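# Six robot arms sort blocks onto matching coloured tiles

## Task

Move every block onto a tile that has the same colour as the block, so that one full face of the block lies on that tile and no tile carries two or more blocks. A block only counts if it stays there unaided, not because a robot is still holding or propping it. At the end, open the grippers and move the arms away from the blocks.

## Robot and tools

ROBOTS. There are six identical i2rt Big YAM arms named arm1, arm2, arm3, arm4, arm5 and arm6. Each has six revolute joints, a two-finger gripper and a wrist camera (armN_cam_wrist). With joints 1 and 6 at zero and the hand level and pointing forward, that camera rides above the hand looking toward the fingertips. Two fixed cameras, room_a and room_b, view the room. The hand can reach roughly 1.0 m out from the joint-1 axis. The arms act independently; one being slow or halted does not pause the others.

FRAMES. One scene frame is shared: origin on the floor, +z upward. "hand" is the point halfway between the fingertips; its z axis runs along the fingers and its y axis is the direction in which the fingers open and close. Hand poses depend on each arm's foot pose, which is never printed.

JOINTS (absolute targets, radians unless noted; tolerance for counting as reached in brackets):
- joint1_rad -2.879 to 2.879 (±0.045): turns the whole arm about its foot, positive = counter-clockwise viewed from above; 0 = the direction the foot faces.
- joint2_rad 0 to 3.141 (±0.14): shoulder; 0 has the upper arm lying back roughly horizontal, increasing lifts it up and over toward the front.
- joint3_rad 0 to 3.019 (±0.09): elbow; 0 is fully folded, larger opens it.
- joint4_rad -1.692 to 1.57 (±0.055): hand pitch, positive tips fingers up.
- joint5_rad -1.57 to 1.57 (±0.03): hand yaw, positive toward the arm's right.
- joint6_rad -2.094 to 2.094 (±0.035): hand roll, positive clockwise seen from behind.
- gripper_m 0 to 0.093 m (±0.003): fingertip gap. Each pad squeezes with about 50 to 62 N at most, weaker on some grippers.
Joints move at different speeds, so the path between two postures may sweep wide.

TOOLS.
execute_actions: "actions" is a list holding either nothing or exactly one action object. That object has up to six keys, one per arm name; under each goes {"joints": {...}} mapping joint names to absolute target values (not offsets). Example: {"arm1": {"joints": {"gripper_m": 0.05}}, "arm2": {"joints": {"joint1_rad": 0.3}}}. Every named motion starts at once and may finish at different moments; an action runs at most 15 s. Optional "cameras" lists which views to return (names above, or "all"; omitted or null gives all, [] gives none). An empty actions list just reports state and images. Any unknown name or out-of-range number makes the whole call rejected with nothing moving. Joints or arms left out are not relaxed: they may keep driving toward earlier targets.
wait: "seconds" from 0 to 10; commands nothing new and returns the same report as an empty action.
zoom_image: "camera" plus "region" [x0, y0, x1, y1] in pixels of that camera's most recent full image, top-left is (0,0), at most 504 by 504.
read_manual: optional "section" ("licences"); returns URDF licence texts only.
finished_scene: "scene" is the integer number of the current scene. It closes that scene for good, after the last command has been held, and its result states whether the goal was met and gives the following scene's task.

RESULTS. Each result shows every robot's state (joint_positions etc.) and the images, with a "pictures" line naming cameras in image order. joint_status tells how each joint of the last accepted action finished: "off_target" = stopped short and possibly still pushing; "contact_stop" or "time_out" = target dropped, joint holds where it stopped, although after a time_out the joint may keep a target limited to 0.375, 0.375, 0.113, 0.225, 0.075, 0.3 rad (joints 1 to 6) from its position and go on pushing, moving there if freed. "joint command not followed" with a "cause:" line means a safety check (self- and arm-to-arm clearance) held back that arm's joint targets; the gripper part still runs; those joints show "not_followed" and may be retried on every later action until valid targets or a clear path arrive. on_its_own lists uncommanded behaviour; its "held at" is the held target, not the actual position. To stop a joint pushing, command its reported position. Tiny target changes may produce no motion. A raised load makes a joint sag slowly. If a call reports a stop, the later motion calls in that same reply are skipped.

HEAT. Holding loads or pushing warms motors, even while you are thinking. A MOTOR HOT line appears from 85 °C; at 100 °C the arm's motors and gripper let go until cooled and the arm drops (OVER-TEMPERATURE FAULT, joints marked "limit_stop_at_motor_heat"; re-send targets afterward). Some heat persists into the next scene.

CAUTIONS. The arms do not stop on contact and can shove hard. A forceful press between two robots ends the run in failure, and a hard collision may as well; nothing in the state reports arms touching, and the clearance check can react late and ignores fingers, gripper housings and wrist cameras. Objects touching robots do not count as robot contact. Never knock a block off the work area or onto the floor. Avoid drops, slips and slams. Loose objects can occasionally get nudged by outside pushes. The simulation keeps running while you compose a reply, and arms hold the last command meanwhile. Finish with grippers open and arms withdrawn.

Each tool is called after ">>>" by a JSON object that holds its "api" and its "payload".

## Session

>>> {"api": "execute_actions", "payload": {"actions": []}}

Scene clock: 0.00 s.
Motor temperatures (°C, as the motors report them): arm1=[21 19 20 21 19 19] | arm2=[20 21 19 19 21 20] | arm3=[20 19 18 19 20 19] | arm4=[20 20 21 21 19 19] | arm5=[21 19 19 20 21 20] | arm6=[19 21 19 20 21 19]
arm1.joint_positions: joint1_rad=+0.406 joint2_rad=+0.456 joint3_rad=+1.575 joint4_rad=-1.578 joint5_rad=-0.256 joint6_rad=-0.114 gripper_m=+0.094
arm1.joint_status: not commanded
arm1.hand: x=-0.1084 y=-0.0846 z=+1.2466 quat_wxyz=(-0.177, +0.794, -0.298, -0.500) (m; scene frame)
arm2.joint_positions: joint1_rad=+0.423 joint2_rad=+0.536 joint3_rad=+1.661 joint4_rad=-1.257 joint5_rad=-0.100 joint6_rad=-0.316 gripper_m=+0.095
arm2.joint_status: not commanded
arm2.hand: x=+1.1205 y=-0.2499 z=+1.3756 quat_wxyz=(-0.574, +0.544, -0.524, -0.316) (m; scene frame)
arm3.joint_positions: joint1_rad=+0.751 joint2_rad=+0.399 joint3_rad=+1.676 joint4_rad=-1.374 joint5_rad=-0.231 joint6_rad=-0.540 gripper_m=+0.094
arm3.joint_status: not commanded
arm3.hand: x=-0.2001 y=+0.9952 z=+1.3113 quat_wxyz=(-0.329, -0.387, -0.630, +0.587) (m; scene frame)
arm4.joint_positions: joint1_rad=-0.601 joint2_rad=+0.281 joint3_rad=+1.647 joint4_rad=-1.398 joint5_rad=-0.081 joint6_rad=-0.467 gripper_m=+0.095
arm4.joint_status: not commanded
arm4.hand: x=-1.0005 y=-0.7333 z=+1.3661 quat_wxyz=(-0.184, -0.541, -0.476, +0.669) (m; scene frame)
arm5.joint_positions: joint1_rad=+0.105 joint2_rad=+0.449 joint3_rad=+1.513 joint4_rad=-1.276 joint5_rad=-0.219 joint6_rad=-0.705 gripper_m=+0.094
arm5.joint_status: not commanded
arm5.hand: x=+1.3916 y=-1.5216 z=+1.2590 quat_wxyz=(-0.613, +0.298, -0.714, +0.160) (m; scene frame)
arm6.joint_positions: joint1_rad=-0.267 joint2_rad=+0.352 joint3_rad=+1.400 joint4_rad=-1.467 joint5_rad=+0.220 joint6_rad=+0.767 gripper_m=+0.095
arm6.joint_status: not commanded
arm6.hand: x=-1.0160 y=+1.8120 z=+1.2351 quat_wxyz=(-0.422, +0.018, -0.835, -0.352) (m; scene frame)
pictures: arm1_cam_wrist, arm2_cam_wrist, arm3_cam_wrist, arm4_cam_wrist, arm5_cam_wrist, arm6_cam_wrist, room_a, room_b
Images, in order (width x height): arm1_cam_wrist 504x504, arm2_cam_wrist 504x504, arm3_cam_wrist 504x504, arm4_cam_wrist 504x504, arm5_cam_wrist 504x504, arm6_cam_wrist 504x504, room_a 504x504, room_b 504x504.

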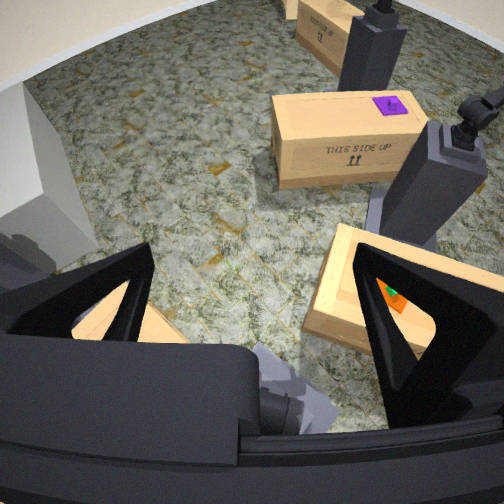

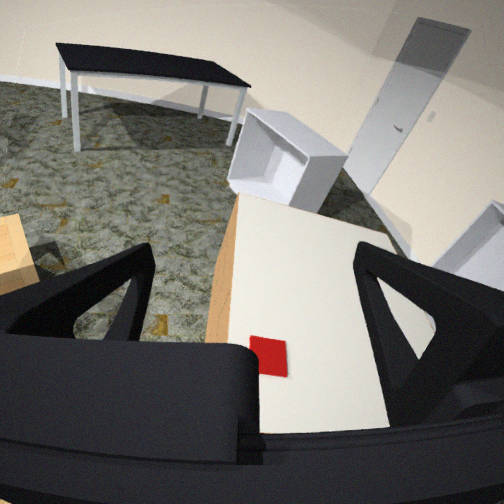

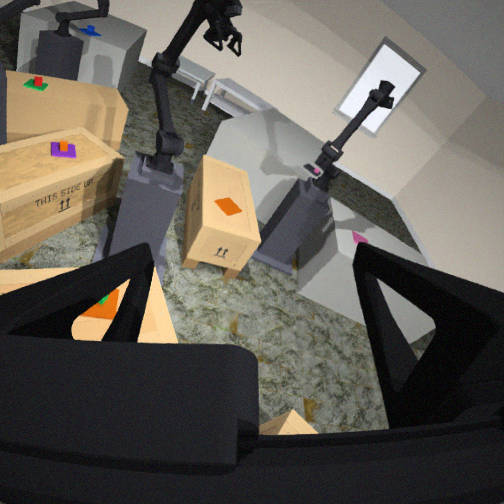

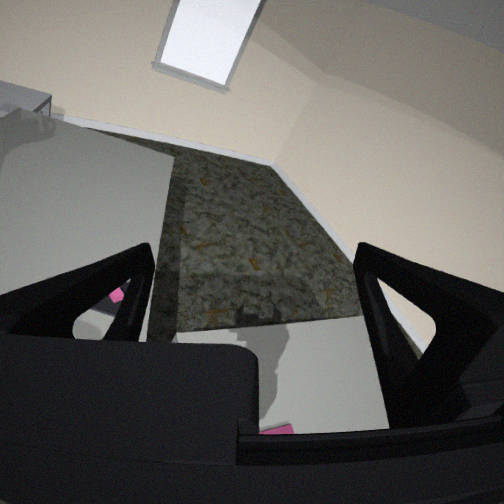

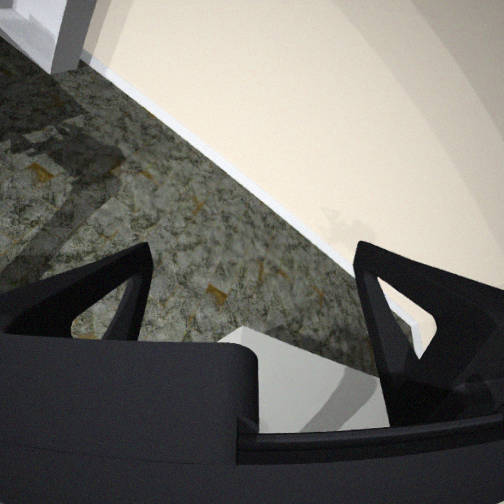

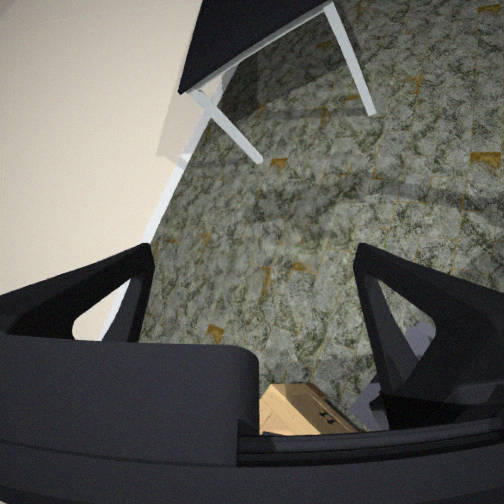

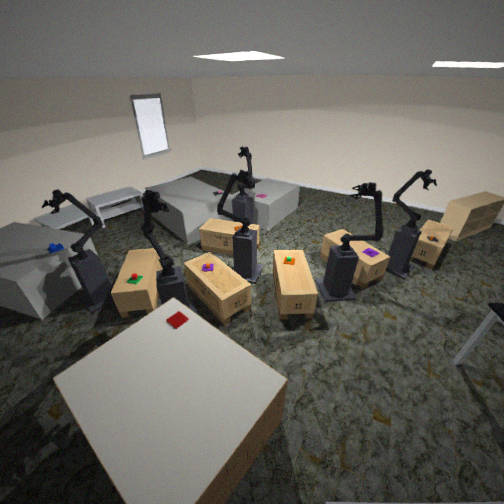

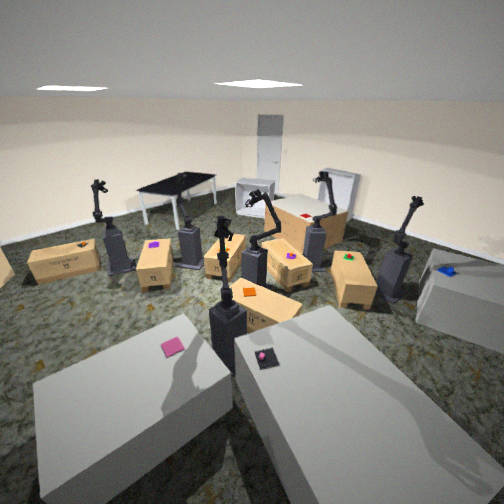

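>>> {"api": "zoom_image", "payload": {"camera": "room_a", "region": [0, 140, 260, 340]}}

>>> {"api": "zoom_image", "payload": {"camera": "room_a", "region": [244, 140, 504, 340]}}

>>> {"api": "zoom_image", "payload": {"camera": "room_b", "region": [0, 160, 260, 380]}}

>>> {"api": "zoom_image", "payload": {"camera": "room_b", "region": [200, 160, 504, 380]}}

Region (0, 140, 260, 340) of room_a's 504x504 image, scaled by 1.938, with more detail than that image has; it fills the top 388 rows of this view, and the rest is white.

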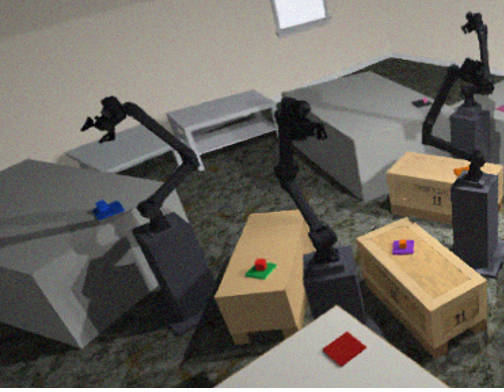

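Region (244, 140, 504, 340) of room_a's 504x504 image, scaled by 1.938, with more detail than that image has; it fills the top 388 rows of this view, and the rest is white.

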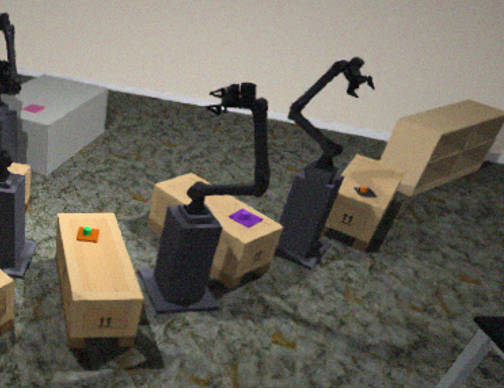

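Region (0, 160, 260, 380) of room_b's 504x504 image, scaled by 1.938, with more detail than that image has; it fills the top 426 rows of this view, and the rest is white.

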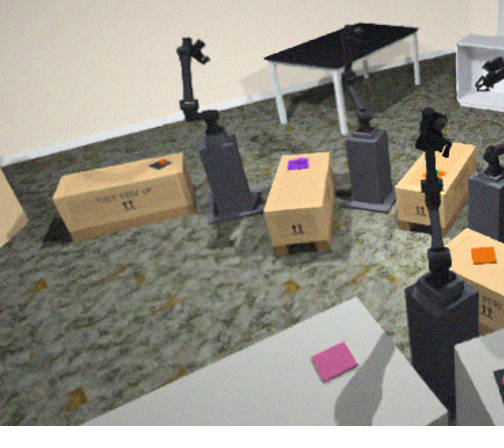

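Region (200, 160, 504, 380) of room_b's 504x504 image, scaled by 1.658, with more detail than that image has; it fills the top 365 rows of this view, and the rest is white.

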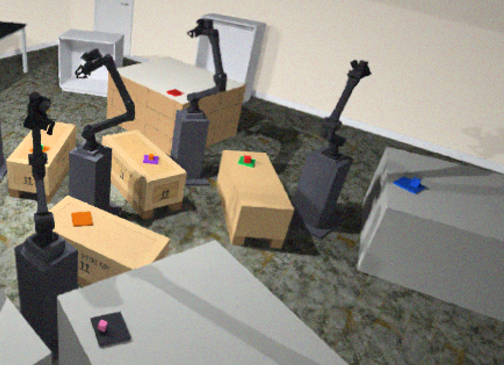

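>>> {"api": "execute_actions", "payload": {"actions": [{"arm1": {"joints": {"joint1_rad": -0.01, "joint2_rad": 1.12, "joint3_rad": 0.80, "joint4_rad": -0.68, "joint5_rad": 0, "joint6_rad": 0}}, "arm2": {"joints": {"joint1_rad": -2.2, "joint2_rad": 1.12, "joint3_rad": 0.80, "joint4_rad": -0.68, "joint5_rad": 0, "joint6_rad": 0}}, "arm3": {"joints": {"joint1_rad": -1.217, "joint2_rad": 1.12, "joint3_rad": 0.80, "joint4_rad": -0.68, "joint5_rad": 0, "joint6_rad": 0}}, "arm4": {"joints": {"joint1_rad": 0.0, "joint2_rad": 1.12, "joint3_rad": 0.80, "joint4_rad": -0.68, "joint5_rad": 0, "joint6_rad": 0}}, "arm5": {"joints": {"joint1_rad": -0.5, "joint2_rad": 0.8, "joint3_rad": 1.0, "joint4_rad": -1.2, "joint5_rad": 0, "joint6_rad": 0}}, "arm6": {"joints": {"joint1_rad": 1.0, "joint2_rad": 1.12, "joint3_rad": 0.80, "joint4_rad": -0.68, "joint5_rad": 0, "joint6_rad": 0}}}]}}

Scene clock: 119.87 s.
Motor temperatures (°C, as the motors report them): arm1=[21 19 23 21 19 19] | arm2=[20 22 22 19 21 20] | arm3=[20 19 19 19 20 19] | arm4=[20 21 22 21 19 19] | arm5=[21 20 22 20 21 20] | arm6=[19 21 22 20 21 19]
arm1.joint_positions: joint1_rad=-0.009 joint2_rad=+1.120 joint3_rad=+0.800 joint4_rad=-0.695 joint5_rad=-0.003 joint6_rad=-0.008 gripper_m=+0.094
arm1.joint_status: all done
arm1.hand: x=-0.0889 y=+0.2603 z=+0.8190 quat_wxyz=(-0.173, +0.739, -0.617, -0.205) (m; scene frame)
arm2.joint_positions: joint1_rad=-2.195 joint2_rad=+1.143 joint3_rad=+0.803 joint4_rad=-0.696 joint5_rad=+0.000 joint6_rad=-0.008 gripper_m=+0.095
arm2.joint_status: all done
arm2.hand: x=+1.1496 y=-0.7973 z=+0.8504 quat_wxyz=(-0.202, -0.621, -0.736, +0.177) (m; scene frame)
arm3.joint_positions: joint1_rad=-1.216 joint2_rad=+1.131 joint3_rad=+0.795 joint4_rad=-0.691 joint5_rad=-0.001 joint6_rad=-0.011 gripper_m=+0.094
arm3.joint_status: all done
arm3.hand: x=-0.5399 y=+1.3083 z=+0.7906 quat_wxyz=(+0.091, -0.913, +0.311, +0.248) (m; scene frame)
arm4.joint_positions: joint1_rad=-0.004 joint2_rad=+1.122 joint3_rad=+0.809 joint4_rad=-0.700 joint5_rad=+0.000 joint6_rad=-0.011 gripper_m=+0.095
arm4.joint_status: all done
arm4.hand: x=-1.0330 y=-1.1371 z=+0.8739 quat_wxyz=(-0.191, -0.700, -0.659, +0.198) (m; scene frame)
arm5.joint_positions: joint1_rad=-0.499 joint2_rad=+0.794 joint3_rad=+0.985 joint4_rad=-1.210 joint5_rad=-0.002 joint6_rad=-0.013 gripper_m=+0.094
arm5.joint_status: all done
arm5.hand: x=+1.4973 y=-1.7408 z=+0.9299 quat_wxyz=(-0.258, -0.320, -0.907, +0.088) (m; scene frame)
arm6.joint_positions: joint1_rad=+0.999 joint2_rad=+1.115 joint3_rad=+0.784 joint4_rad=-0.703 joint5_rad=+0.000 joint6_rad=+0.008 gripper_m=+0.095
arm6.joint_status: all done
arm6.hand: x=-1.3498 y=+2.0732 z=+0.8437 quat_wxyz=(-0.118, +0.862, -0.431, -0.239) (m; scene frame)
pictures: arm1_cam_wrist, arm2_cam_wrist, arm3_cam_wrist, arm4_cam_wrist, arm5_cam_wrist, arm6_cam_wrist, room_a, room_b
Images, in order (width x height): arm1_cam_wrist 504x504, arm2_cam_wrist 504x504, arm3_cam_wrist 504x504, arm4_cam_wrist 504x504, arm5_cam_wrist 504x504, arm6_cam_wrist 504x504, room_a 504x504, room_b 504x504.

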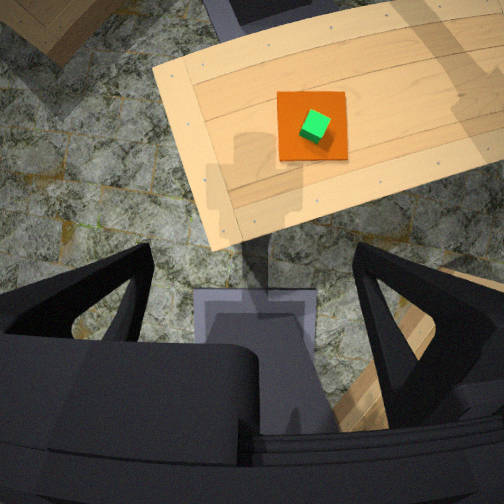

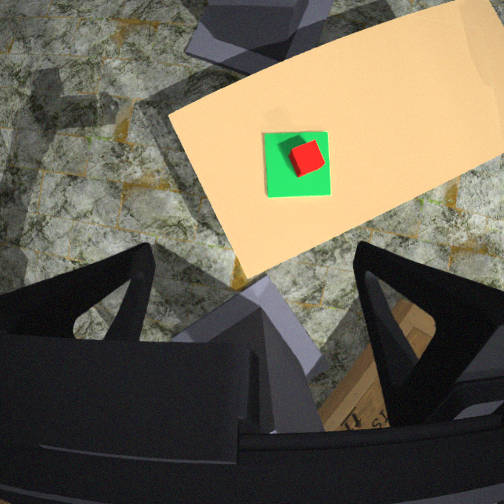

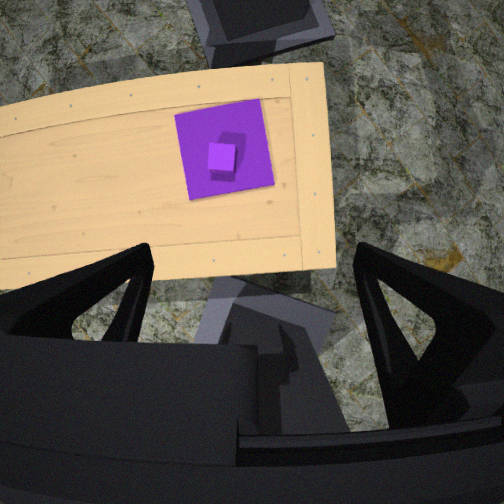

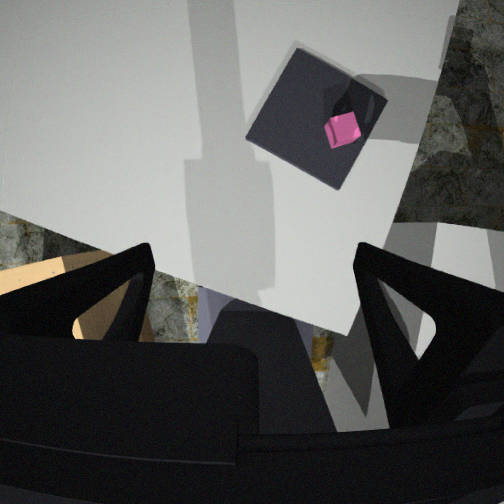

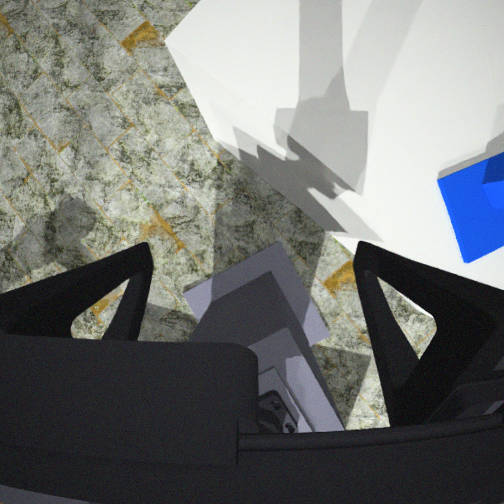

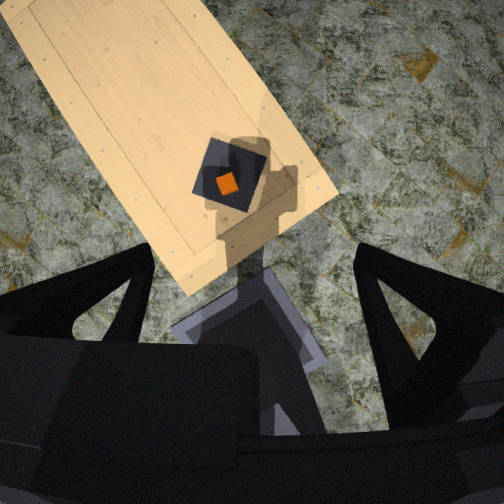

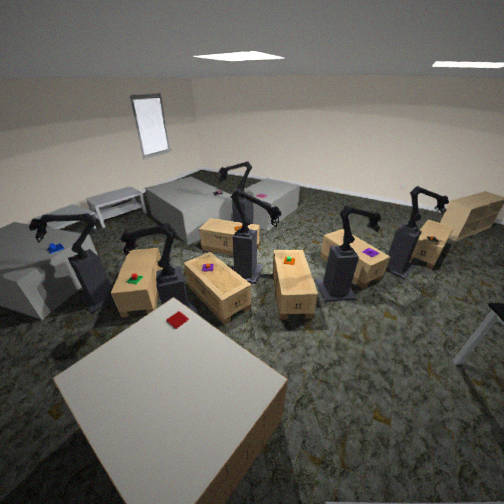

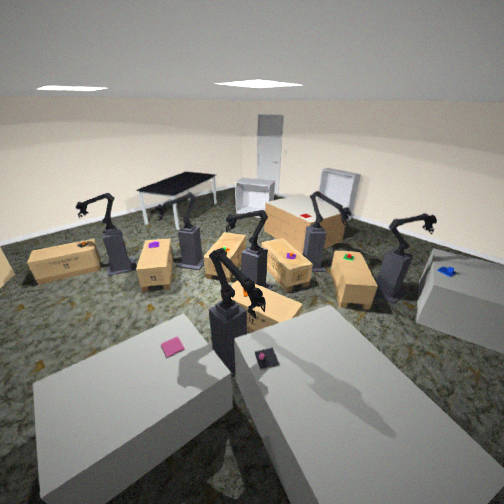

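>>> {"api": "execute_actions", "payload": {"actions": [{"arm1": {"joints": {"joint1_rad": -0.204, "joint2_rad": 1.899, "joint3_rad": 1.226, "joint4_rad": -0.327}}, "arm2": {"joints": {"joint1_rad": -2.394, "joint2_rad": 1.775, "joint3_rad": 1.049, "joint4_rad": -0.262}}, "arm3": {"joints": {"joint1_rad": -1.12, "joint2_rad": 1.63, "joint3_rad": 0.945, "joint4_rad": -0.305}}, "arm4": {"joints": {"joint1_rad": -0.213, "joint2_rad": 1.601, "joint3_rad": 1.05, "joint4_rad": -0.455}}, "arm5": {"joints": {"joint1_rad": -1.3}}, "arm6": {"joints": {"joint1_rad": 1.114, "joint2_rad": 1.656, "joint3_rad": 0.87, "joint4_rad": -0.2}}}], "cameras": ["arm1_cam_wrist", "arm2_cam_wrist", "arm3_cam_wrist", "arm4_cam_wrist", "arm5_cam_wrist", "arm6_cam_wrist"]}}

Scene clock: 163.47 s.
Motor temperatures (°C, as the motors report them): arm1=[21 19 25 21 19 19] | arm2=[20 22 24 19 21 20] | arm3=[20 19 22 19 20 19] | arm4=[20 21 25 21 19 19] | arm5=[21 20 24 20 21 21] | arm6=[19 21 24 20 21 19]
arm1.joint_positions: joint1_rad=-0.211 joint2_rad=+1.903 joint3_rad=+1.207 joint4_rad=-0.331 joint5_rad=-0.002 joint6_rad=-0.007 gripper_m=+0.094
arm1.joint_status: all done
arm1.hand: x=+0.0016 y=+0.4835 z=+0.6560 quat_wxyz=(-0.190, +0.674, -0.690, -0.182) (m; scene frame)
arm2.joint_positions: joint1_rad=-2.396 joint2_rad=+1.787 joint3_rad=+1.028 joint4_rad=-0.282 joint5_rad=+0.000 joint6_rad=-0.008 gripper_m=+0.095
arm2.joint_status: all done
arm2.hand: x=+1.0594 y=-0.9623 z=+0.6988 quat_wxyz=(-0.183, -0.693, -0.670, +0.195) (m; scene frame)
arm3.joint_positions: joint1_rad=-1.118 joint2_rad=+1.650 joint3_rad=+0.927 joint4_rad=-0.320 joint5_rad=-0.001 joint6_rad=-0.011 gripper_m=+0.094
arm3.joint_status: all done
arm3.hand: x=-0.6628 y=+1.3404 z=+0.6612 quat_wxyz=(+0.076, -0.929, +0.266, +0.245) (m; scene frame)
arm4.joint_positions: joint1_rad=-0.214 joint2_rad=+1.604 joint3_rad=+1.024 joint4_rad=-0.466 joint5_rad=+0.000 joint6_rad=-0.010 gripper_m=+0.095
arm4.joint_status: all done
arm4.hand: x=-1.1533 y=-1.2504 z=+0.7825 quat_wxyz=(-0.160, -0.769, -0.585, +0.203) (m; scene frame)
arm5.joint_positions: joint1_rad=-1.297 joint2_rad=+0.795 joint3_rad=+0.985 joint4_rad=-1.210 joint5_rad=-0.002 joint6_rad=-0.012 gripper_m=+0.094
arm5.joint_status: all done
arm5.hand: x=+1.2845 y=-1.8523 z=+0.9275 quat_wxyz=(-0.199, -0.649, -0.712, +0.180) (m; scene frame)
arm6.joint_positions: joint1_rad=+1.118 joint2_rad=+1.657 joint3_rad=+0.847 joint4_rad=-0.223 joint5_rad=+0.000 joint6_rad=+0.007 gripper_m=+0.095
arm6.joint_status: all done
arm6.hand: x=-1.4614 y=+2.1203 z=+0.6932 quat_wxyz=(-0.104, +0.886, -0.379, -0.246) (m; scene frame)
pictures: arm1_cam_wrist, arm2_cam_wrist, arm3_cam_wrist, arm4_cam_wrist, arm5_cam_wrist, arm6_cam_wrist
Images, in order (width x height): arm1_cam_wrist 504x504, arm2_cam_wrist 504x504, arm3_cam_wrist 504x504, arm4_cam_wrist 504x504, arm5_cam_wrist 504x504, arm6_cam_wrist 504x504.

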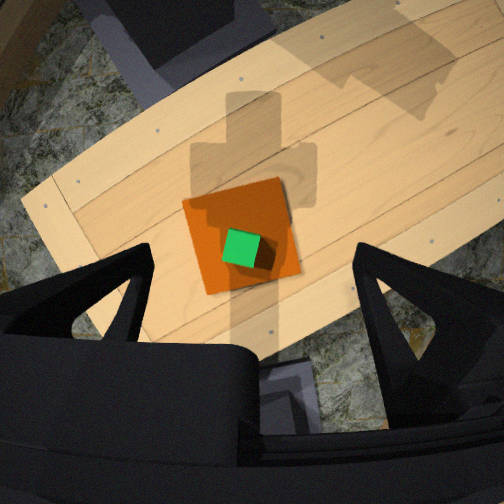

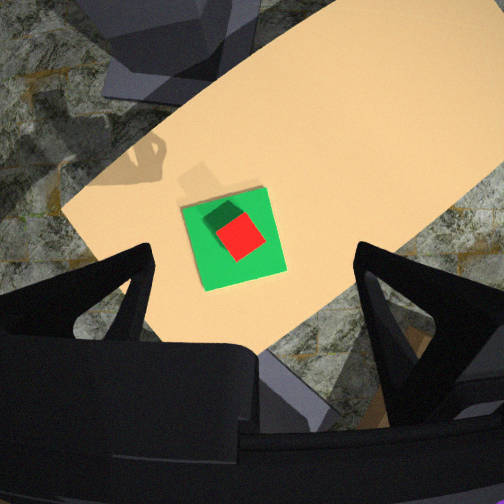

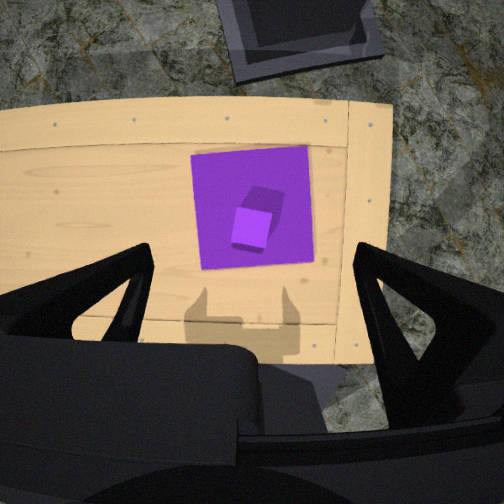

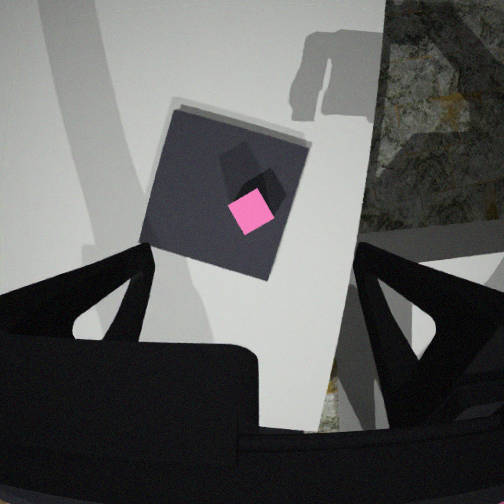

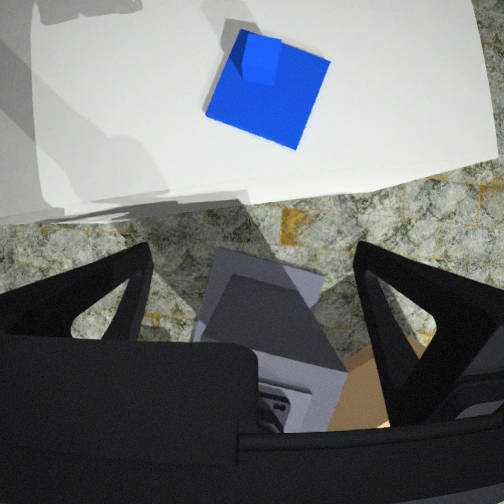

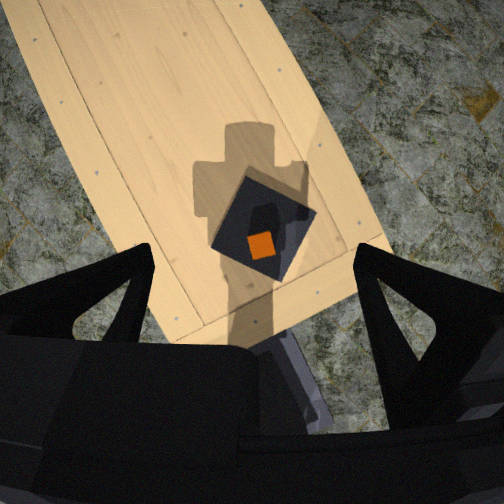

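>>> {"api": "zoom_image", "payload": {"camera": "arm1_cam_wrist", "region": [170, 160, 320, 310]}}

>>> {"api": "zoom_image", "payload": {"camera": "arm2_cam_wrist", "region": [170, 160, 320, 310]}}

>>> {"api": "zoom_image", "payload": {"camera": "arm4_cam_wrist", "region": [130, 90, 330, 290]}}

>>> {"api": "zoom_image", "payload": {"camera": "arm6_cam_wrist", "region": [190, 150, 340, 300]}}

>>> {"api": "zoom_image", "payload": {"camera": "arm5_cam_wrist", "region": [190, 10, 350, 170]}}

Region (170, 160, 320, 310) of arm1_cam_wrist's 504x504 image, scaled by 3.360, with more detail than that image has.

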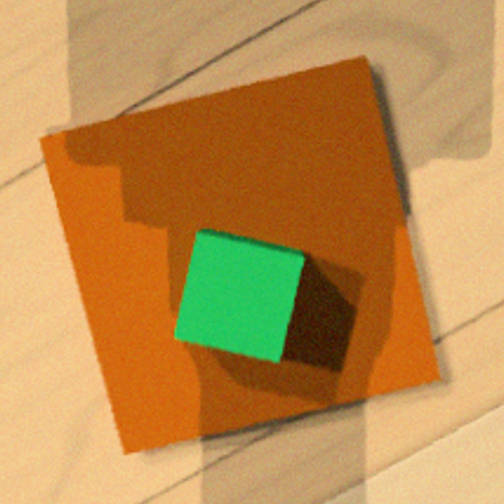

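Region (170, 160, 320, 310) of arm2_cam_wrist's 504x504 image, scaled by 3.360, with more detail than that image has.

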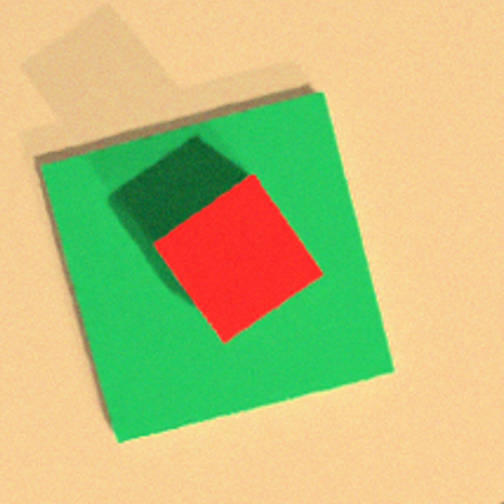

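Region (130, 90, 330, 290) of arm4_cam_wrist's 504x504 image, scaled by 2.520, with more detail than that image has.

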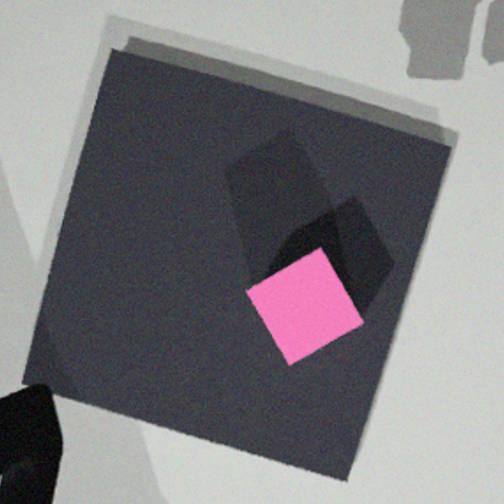

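Region (190, 150, 340, 300) of arm6_cam_wrist's 504x504 image, scaled by 3.360, with more detail than that image has.

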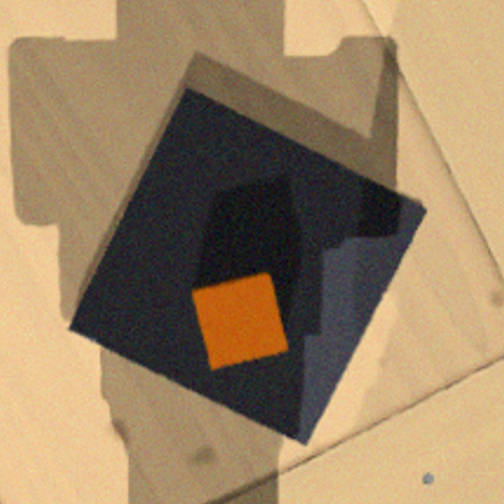

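Region (190, 10, 350, 170) of arm5_cam_wrist's 504x504 image, scaled by 3.150, with more detail than that image has.

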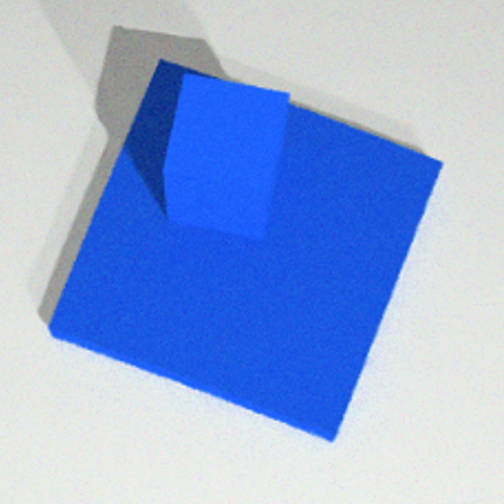

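>>> {"api": "execute_actions", "payload": {"actions": [{"arm1": {"joints": {"joint1_rad": -0.184, "joint2_rad": 2.35, "joint3_rad": 1.62, "joint4_rad": -0.81, "joint6_rad": 0.27}}, "arm2": {"joints": {"joint1_rad": -2.364, "joint2_rad": 2.34, "joint3_rad": 1.443, "joint4_rad": -0.63, "joint6_rad": -0.56}}, "arm3": {"joints": {"joint1_rad": -0.823, "joint2_rad": 0.6, "joint3_rad": 0.9, "joint4_rad": -1.3}}, "arm4": {"joints": {"joint1_rad": -0.21, "joint2_rad": 1.96, "joint3_rad": 1.51, "joint4_rad": -1.08, "joint6_rad": -0.53}}, "arm6": {"joints": {"joint1_rad": 1.097, "joint2_rad": 2.153, "joint3_rad": 1.193, "joint4_rad": -0.57, "joint6_rad": -0.25}}}], "cameras": ["arm1_cam_wrist", "arm2_cam_wrist", "arm4_cam_wrist", "arm6_cam_wrist", "room_a"]}}

Scene clock: 228.97 s.
Motor temperatures (°C, as the motors report them): arm1=[21 22 26 21 19 19] | arm2=[20 24 25 19 21 20] | arm3=[20 21 22 19 20 19] | arm4=[20 22 28 21 19 19] | arm5=[21 20 25 20 21 21] | arm6=[19 22 24 20 21 19]
arm1.joint_positions: joint1_rad=-0.189 joint2_rad=+2.356 joint3_rad=+1.586 joint4_rad=-0.804 joint5_rad=-0.002 joint6_rad=+0.262 gripper_m=+0.094
arm1.joint_status: all done
arm1.hand: x=-0.0123 y=+0.4630 z=+0.4835 quat_wxyz=(+0.004, +0.605, -0.796, +0.006) (m; scene frame)
arm2.joint_positions: joint1_rad=-2.373 joint2_rad=+2.358 joint3_rad=+1.407 joint4_rad=-0.621 joint5_rad=+0.000 joint6_rad=-0.551 gripper_m=+0.095
arm2.joint_status: all done
arm2.hand: x=+1.0721 y=-0.9533 z=+0.4805 quat_wxyz=(+0.000, -0.497, -0.868, +0.004) (m; scene frame)
arm3.joint_positions: joint1_rad=-0.814 joint2_rad=+0.597 joint3_rad=+0.887 joint4_rad=-1.294 joint5_rad=-0.001 joint6_rad=-0.010 gripper_m=+0.094
arm3.joint_status: all done
arm3.hand: x=-0.4561 y=+1.1189 z=+0.9278 quat_wxyz=(+0.039, -0.954, +0.123, +0.272) (m; scene frame)
arm4.joint_positions: joint1_rad=-0.214 joint2_rad=+1.960 joint3_rad=+1.462 joint4_rad=-1.065 joint5_rad=+0.000 joint6_rad=-0.519 gripper_m=+0.095
arm4.joint_status: all done
arm4.hand: x=-1.1582 y=-1.2701 z=+0.7243 quat_wxyz=(-0.007, -0.616, -0.787, +0.000) (m; scene frame)
arm5.joint_positions: joint1_rad=-1.297 joint2_rad=+0.795 joint3_rad=+0.985 joint4_rad=-1.210 joint5_rad=-0.002 joint6_rad=-0.012 gripper_m=+0.094
arm5.joint_status: not commanded
arm5.hand: x=+1.2845 y=-1.8523 z=+0.9275 quat_wxyz=(-0.199, -0.649, -0.712, +0.180) (m; scene frame)
arm6.joint_positions: joint1_rad=+1.104 joint2_rad=+2.164 joint3_rad=+1.173 joint4_rad=-0.558 joint5_rad=+0.000 joint6_rad=-0.243 gripper_m=+0.095
arm6.joint_status: all done
arm6.hand: x=-1.4520 y=+2.1205 z=+0.5203 quat_wxyz=(-0.007, +0.959, -0.282, -0.010) (m; scene frame)
pictures: arm1_cam_wrist, arm2_cam_wrist, arm4_cam_wrist, arm6_cam_wrist, room_a
Images, in order (width x height): arm1_cam_wrist 504x504, arm2_cam_wrist 504x504, arm4_cam_wrist 504x504, arm6_cam_wrist 504x504, room_a 504x504.

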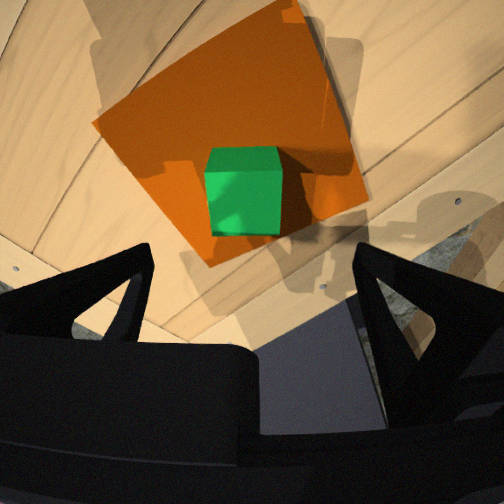

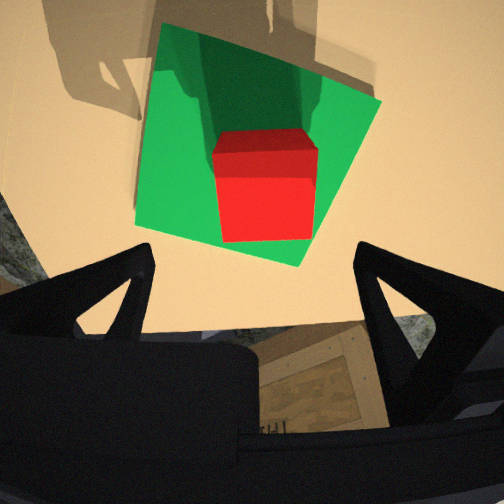

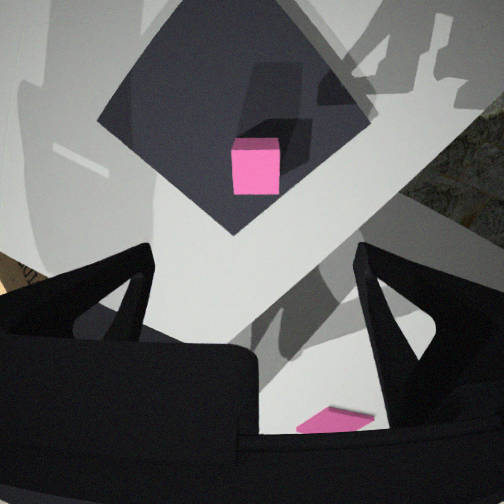

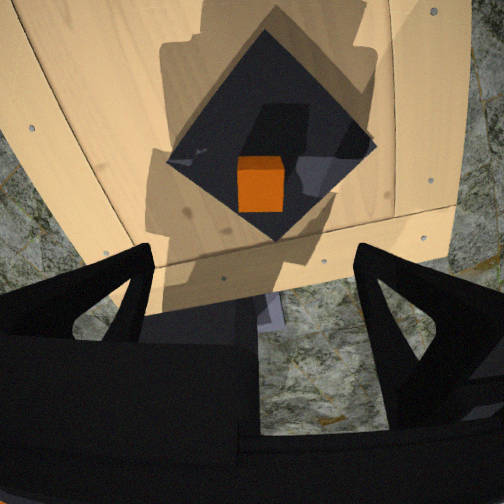

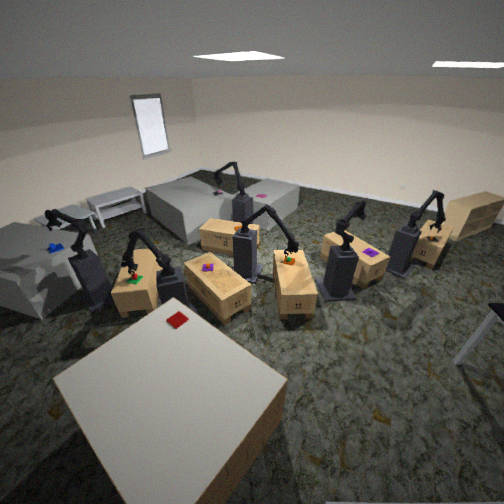

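>>> {"api": "execute_actions", "payload": {"actions": [{"arm1": {"joints": {"joint2_rad": 2.445, "joint3_rad": 1.68, "joint4_rad": -0.76}}, "arm2": {"joints": {"joint1_rad": -2.355, "joint2_rad": 2.45, "joint3_rad": 1.538, "joint4_rad": -0.6}}, "arm4": {"joints": {"joint1_rad": -0.2, "joint2_rad": 2.06, "joint3_rad": 1.465, "joint4_rad": -0.948}}, "arm6": {"joints": {"joint1_rad": 1.087, "joint2_rad": 2.322, "joint3_rad": 1.25, "joint4_rad": -0.455}}}], "cameras": ["arm1_cam_wrist", "arm2_cam_wrist", "arm4_cam_wrist", "arm6_cam_wrist"]}}

Scene clock: 279.30 s.
Motor temperatures (°C, as the motors report them): arm1=[21 24 27 21 19 19] | arm2=[20 26 25 19 21 20] | arm3=[20 20 24 19 20 19] | arm4=[20 24 30 21 19 19] | arm5=[21 20 26 20 21 21] | arm6=[19 23 23 20 21 19]
arm1.joint_positions: joint1_rad=-0.189 joint2_rad=+2.435 joint3_rad=+1.657 joint4_rad=-0.766 joint5_rad=-0.002 joint6_rad=+0.262 gripper_m=+0.094
arm1.joint_status: all done
arm1.hand: x=-0.0120 y=+0.4842 z=+0.4556 quat_wxyz=(-0.005, +0.605, -0.796, -0.006) (m; scene frame)
arm2.joint_positions: joint1_rad=-2.367 joint2_rad=+2.434 joint3_rad=+1.512 joint4_rad=-0.609 joint5_rad=+0.000 joint6_rad=-0.551 gripper_m=+0.095
arm2.joint_status: all done
arm2.hand: x=+1.0747 y=-0.9878 z=+0.4626 quat_wxyz=(-0.010, -0.494, -0.869, +0.022) (m; scene frame)
arm3.joint_positions: joint1_rad=-0.814 joint2_rad=+0.597 joint3_rad=+0.887 joint4_rad=-1.294 joint5_rad=-0.001 joint6_rad=-0.010 gripper_m=+0.094
arm3.joint_status: not commanded
arm3.hand: x=-0.4561 y=+1.1189 z=+0.9278 quat_wxyz=(+0.039, -0.954, +0.123, +0.272) (m; scene frame)
arm4.joint_positions: joint1_rad=-0.214 joint2_rad=+2.055 joint3_rad=+1.462 joint4_rad=-0.963 joint5_rad=+0.000 joint6_rad=-0.519 gripper_m=+0.095
arm4.joint_status: all done
arm4.hand: x=-1.1610 y=-1.2823 z=+0.6723 quat_wxyz=(-0.008, -0.616, -0.788, +0.003) (m; scene frame)
arm5.joint_positions: joint1_rad=-1.297 joint2_rad=+0.795 joint3_rad=+0.985 joint4_rad=-1.210 joint5_rad=-0.002 joint6_rad=-0.012 gripper_m=+0.094
arm5.joint_status: not commanded
arm5.hand: x=+1.2845 y=-1.8523 z=+0.9275 quat_wxyz=(-0.199, -0.649, -0.712, +0.180) (m; scene frame)
arm6.joint_positions: joint1_rad=+1.095 joint2_rad=+2.323 joint3_rad=+1.241 joint4_rad=-0.468 joint5_rad=+0.000 joint6_rad=-0.243 gripper_m=+0.095
arm6.joint_status: all done
arm6.hand: x=-1.4553 y=+2.1313 z=+0.4566 quat_wxyz=(-0.006, +0.958, -0.287, -0.010) (m; scene frame)
pictures: arm1_cam_wrist, arm2_cam_wrist, arm4_cam_wrist, arm6_cam_wrist
Images, in order (width x height): arm1_cam_wrist 504x504, arm2_cam_wrist 504x504, arm4_cam_wrist 504x504, arm6_cam_wrist 504x504.

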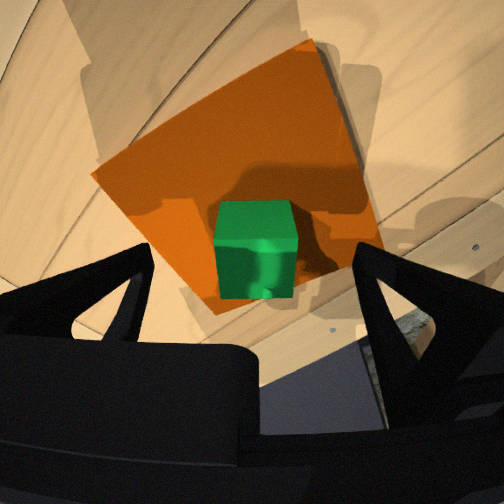

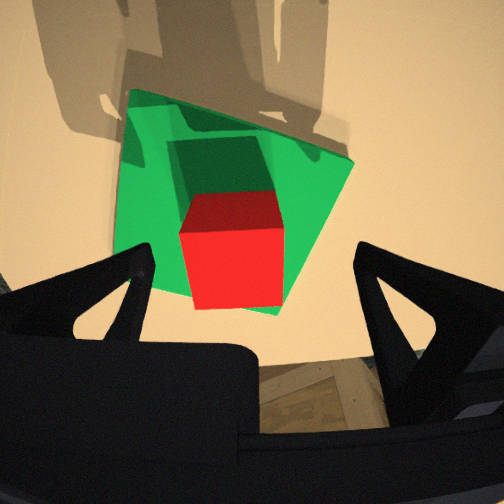

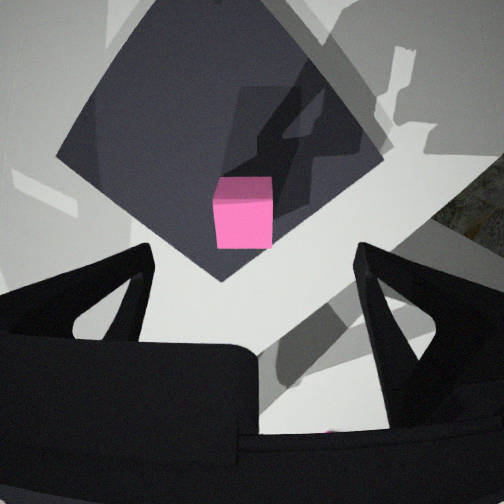

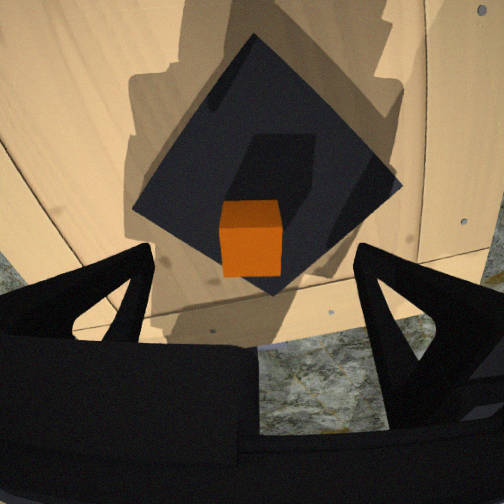

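>>> {"api": "execute_actions", "payload": {"actions": [{"arm1": {"joints": {"joint2_rad": 2.48}}, "arm2": {"joints": {"joint2_rad": 2.49}}, "arm4": {"joints": {"joint2_rad": 2.138, "joint3_rad": 1.42, "joint4_rad": -0.846}}, "arm6": {"joints": {"joint2_rad": 2.40, "joint3_rad": 1.268, "joint4_rad": -0.42}}}], "cameras": ["arm1_cam_wrist", "arm2_cam_wrist", "arm4_cam_wrist", "arm6_cam_wrist"]}}

Scene clock: 307.07 s.
Motor temperatures (°C, as the motors report them): arm1=[21 25 26 21 19 19] | arm2=[20 26 25 19 21 20] | arm3=[20 19 24 19 20 19] | arm4=[20 25 28 21 19 19] | arm5=[21 20 27 20 21 21] | arm6=[19 24 22 20 21 19]
arm1.joint_positions: joint1_rad=-0.189 joint2_rad=+2.465 joint3_rad=+1.657 joint4_rad=-0.766 joint5_rad=-0.002 joint6_rad=+0.262 gripper_m=+0.094
arm1.joint_status: all done
arm1.hand: x=-0.0121 y=+0.4741 z=+0.4375 quat_wxyz=(+0.004, +0.605, -0.796, +0.006) (m; scene frame)
arm2.joint_positions: joint1_rad=-2.367 joint2_rad=+2.477 joint3_rad=+1.512 joint4_rad=-0.609 joint5_rad=+0.000 joint6_rad=-0.551 gripper_m=+0.095
arm2.joint_status: all done
arm2.hand: x=+1.0749 y=-0.9723 z=+0.4383 quat_wxyz=(+0.000, -0.494, -0.870, +0.003) (m; scene frame)
arm3.joint_positions: joint1_rad=-0.814 joint2_rad=+0.597 joint3_rad=+0.887 joint4_rad=-1.294 joint5_rad=-0.001 joint6_rad=-0.010 gripper_m=+0.094
arm3.joint_status: not commanded
arm3.hand: x=-0.4561 y=+1.1189 z=+0.9278 quat_wxyz=(+0.039, -0.954, +0.123, +0.272) (m; scene frame)
arm4.joint_positions: joint1_rad=-0.214 joint2_rad=+2.128 joint3_rad=+1.428 joint4_rad=-0.861 joint5_rad=+0.000 joint6_rad=-0.519 gripper_m=+0.095
arm4.joint_status: all done
arm4.hand: x=-1.1592 y=-1.2784 z=+0.6215 quat_wxyz=(-0.007, -0.616, -0.788, +0.001) (m; scene frame)
arm5.joint_positions: joint1_rad=-1.297 joint2_rad=+0.795 joint3_rad=+0.985 joint4_rad=-1.210 joint5_rad=-0.002 joint6_rad=-0.012 gripper_m=+0.094
arm5.joint_status: not commanded
arm5.hand: x=+1.2845 y=-1.8523 z=+0.9275 quat_wxyz=(-0.199, -0.649, -0.712, +0.180) (m; scene frame)
arm6.joint_positions: joint1_rad=+1.095 joint2_rad=+2.390 joint3_rad=+1.255 joint4_rad=-0.435 joint5_rad=+0.000 joint6_rad=-0.243 gripper_m=+0.095
arm6.joint_status: all done
arm6.hand: x=-1.4499 y=+2.1255 z=+0.4265 quat_wxyz=(-0.001, +0.958, -0.287, -0.001) (m; scene frame)
pictures: arm1_cam_wrist, arm2_cam_wrist, arm4_cam_wrist, arm6_cam_wrist
Images, in order (width x height): arm1_cam_wrist 504x504, arm2_cam_wrist 504x504, arm4_cam_wrist 504x504, arm6_cam_wrist 504x504.

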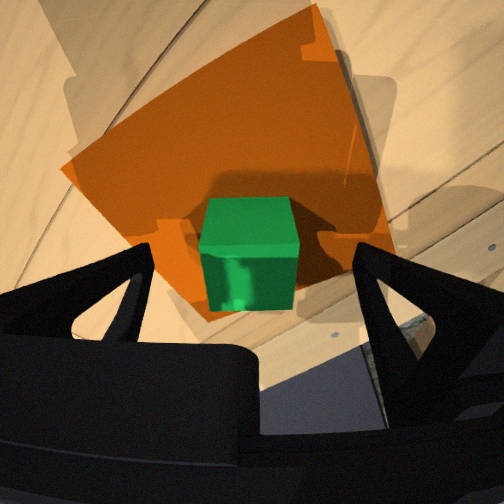

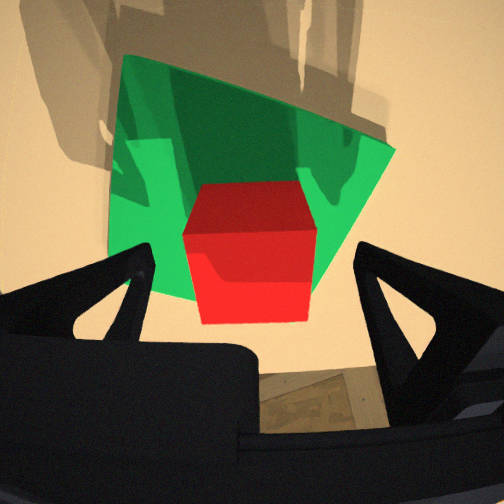

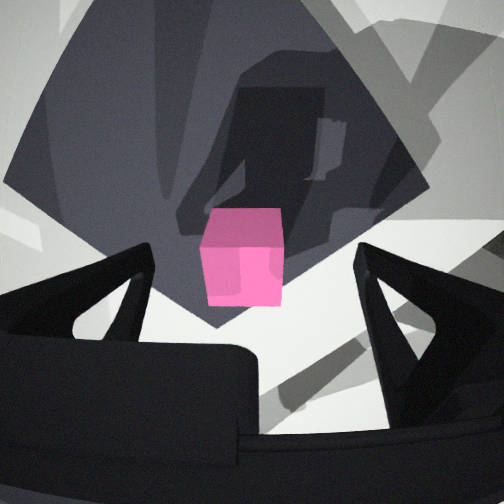

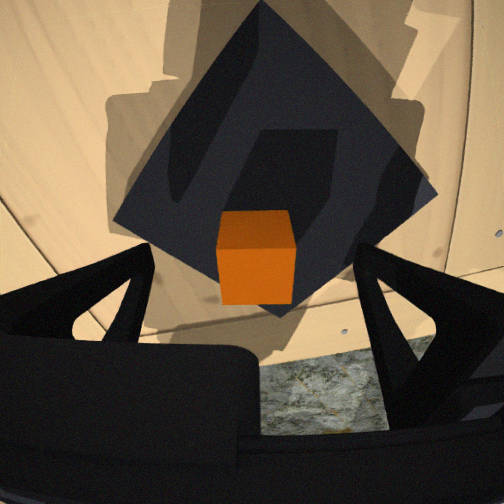

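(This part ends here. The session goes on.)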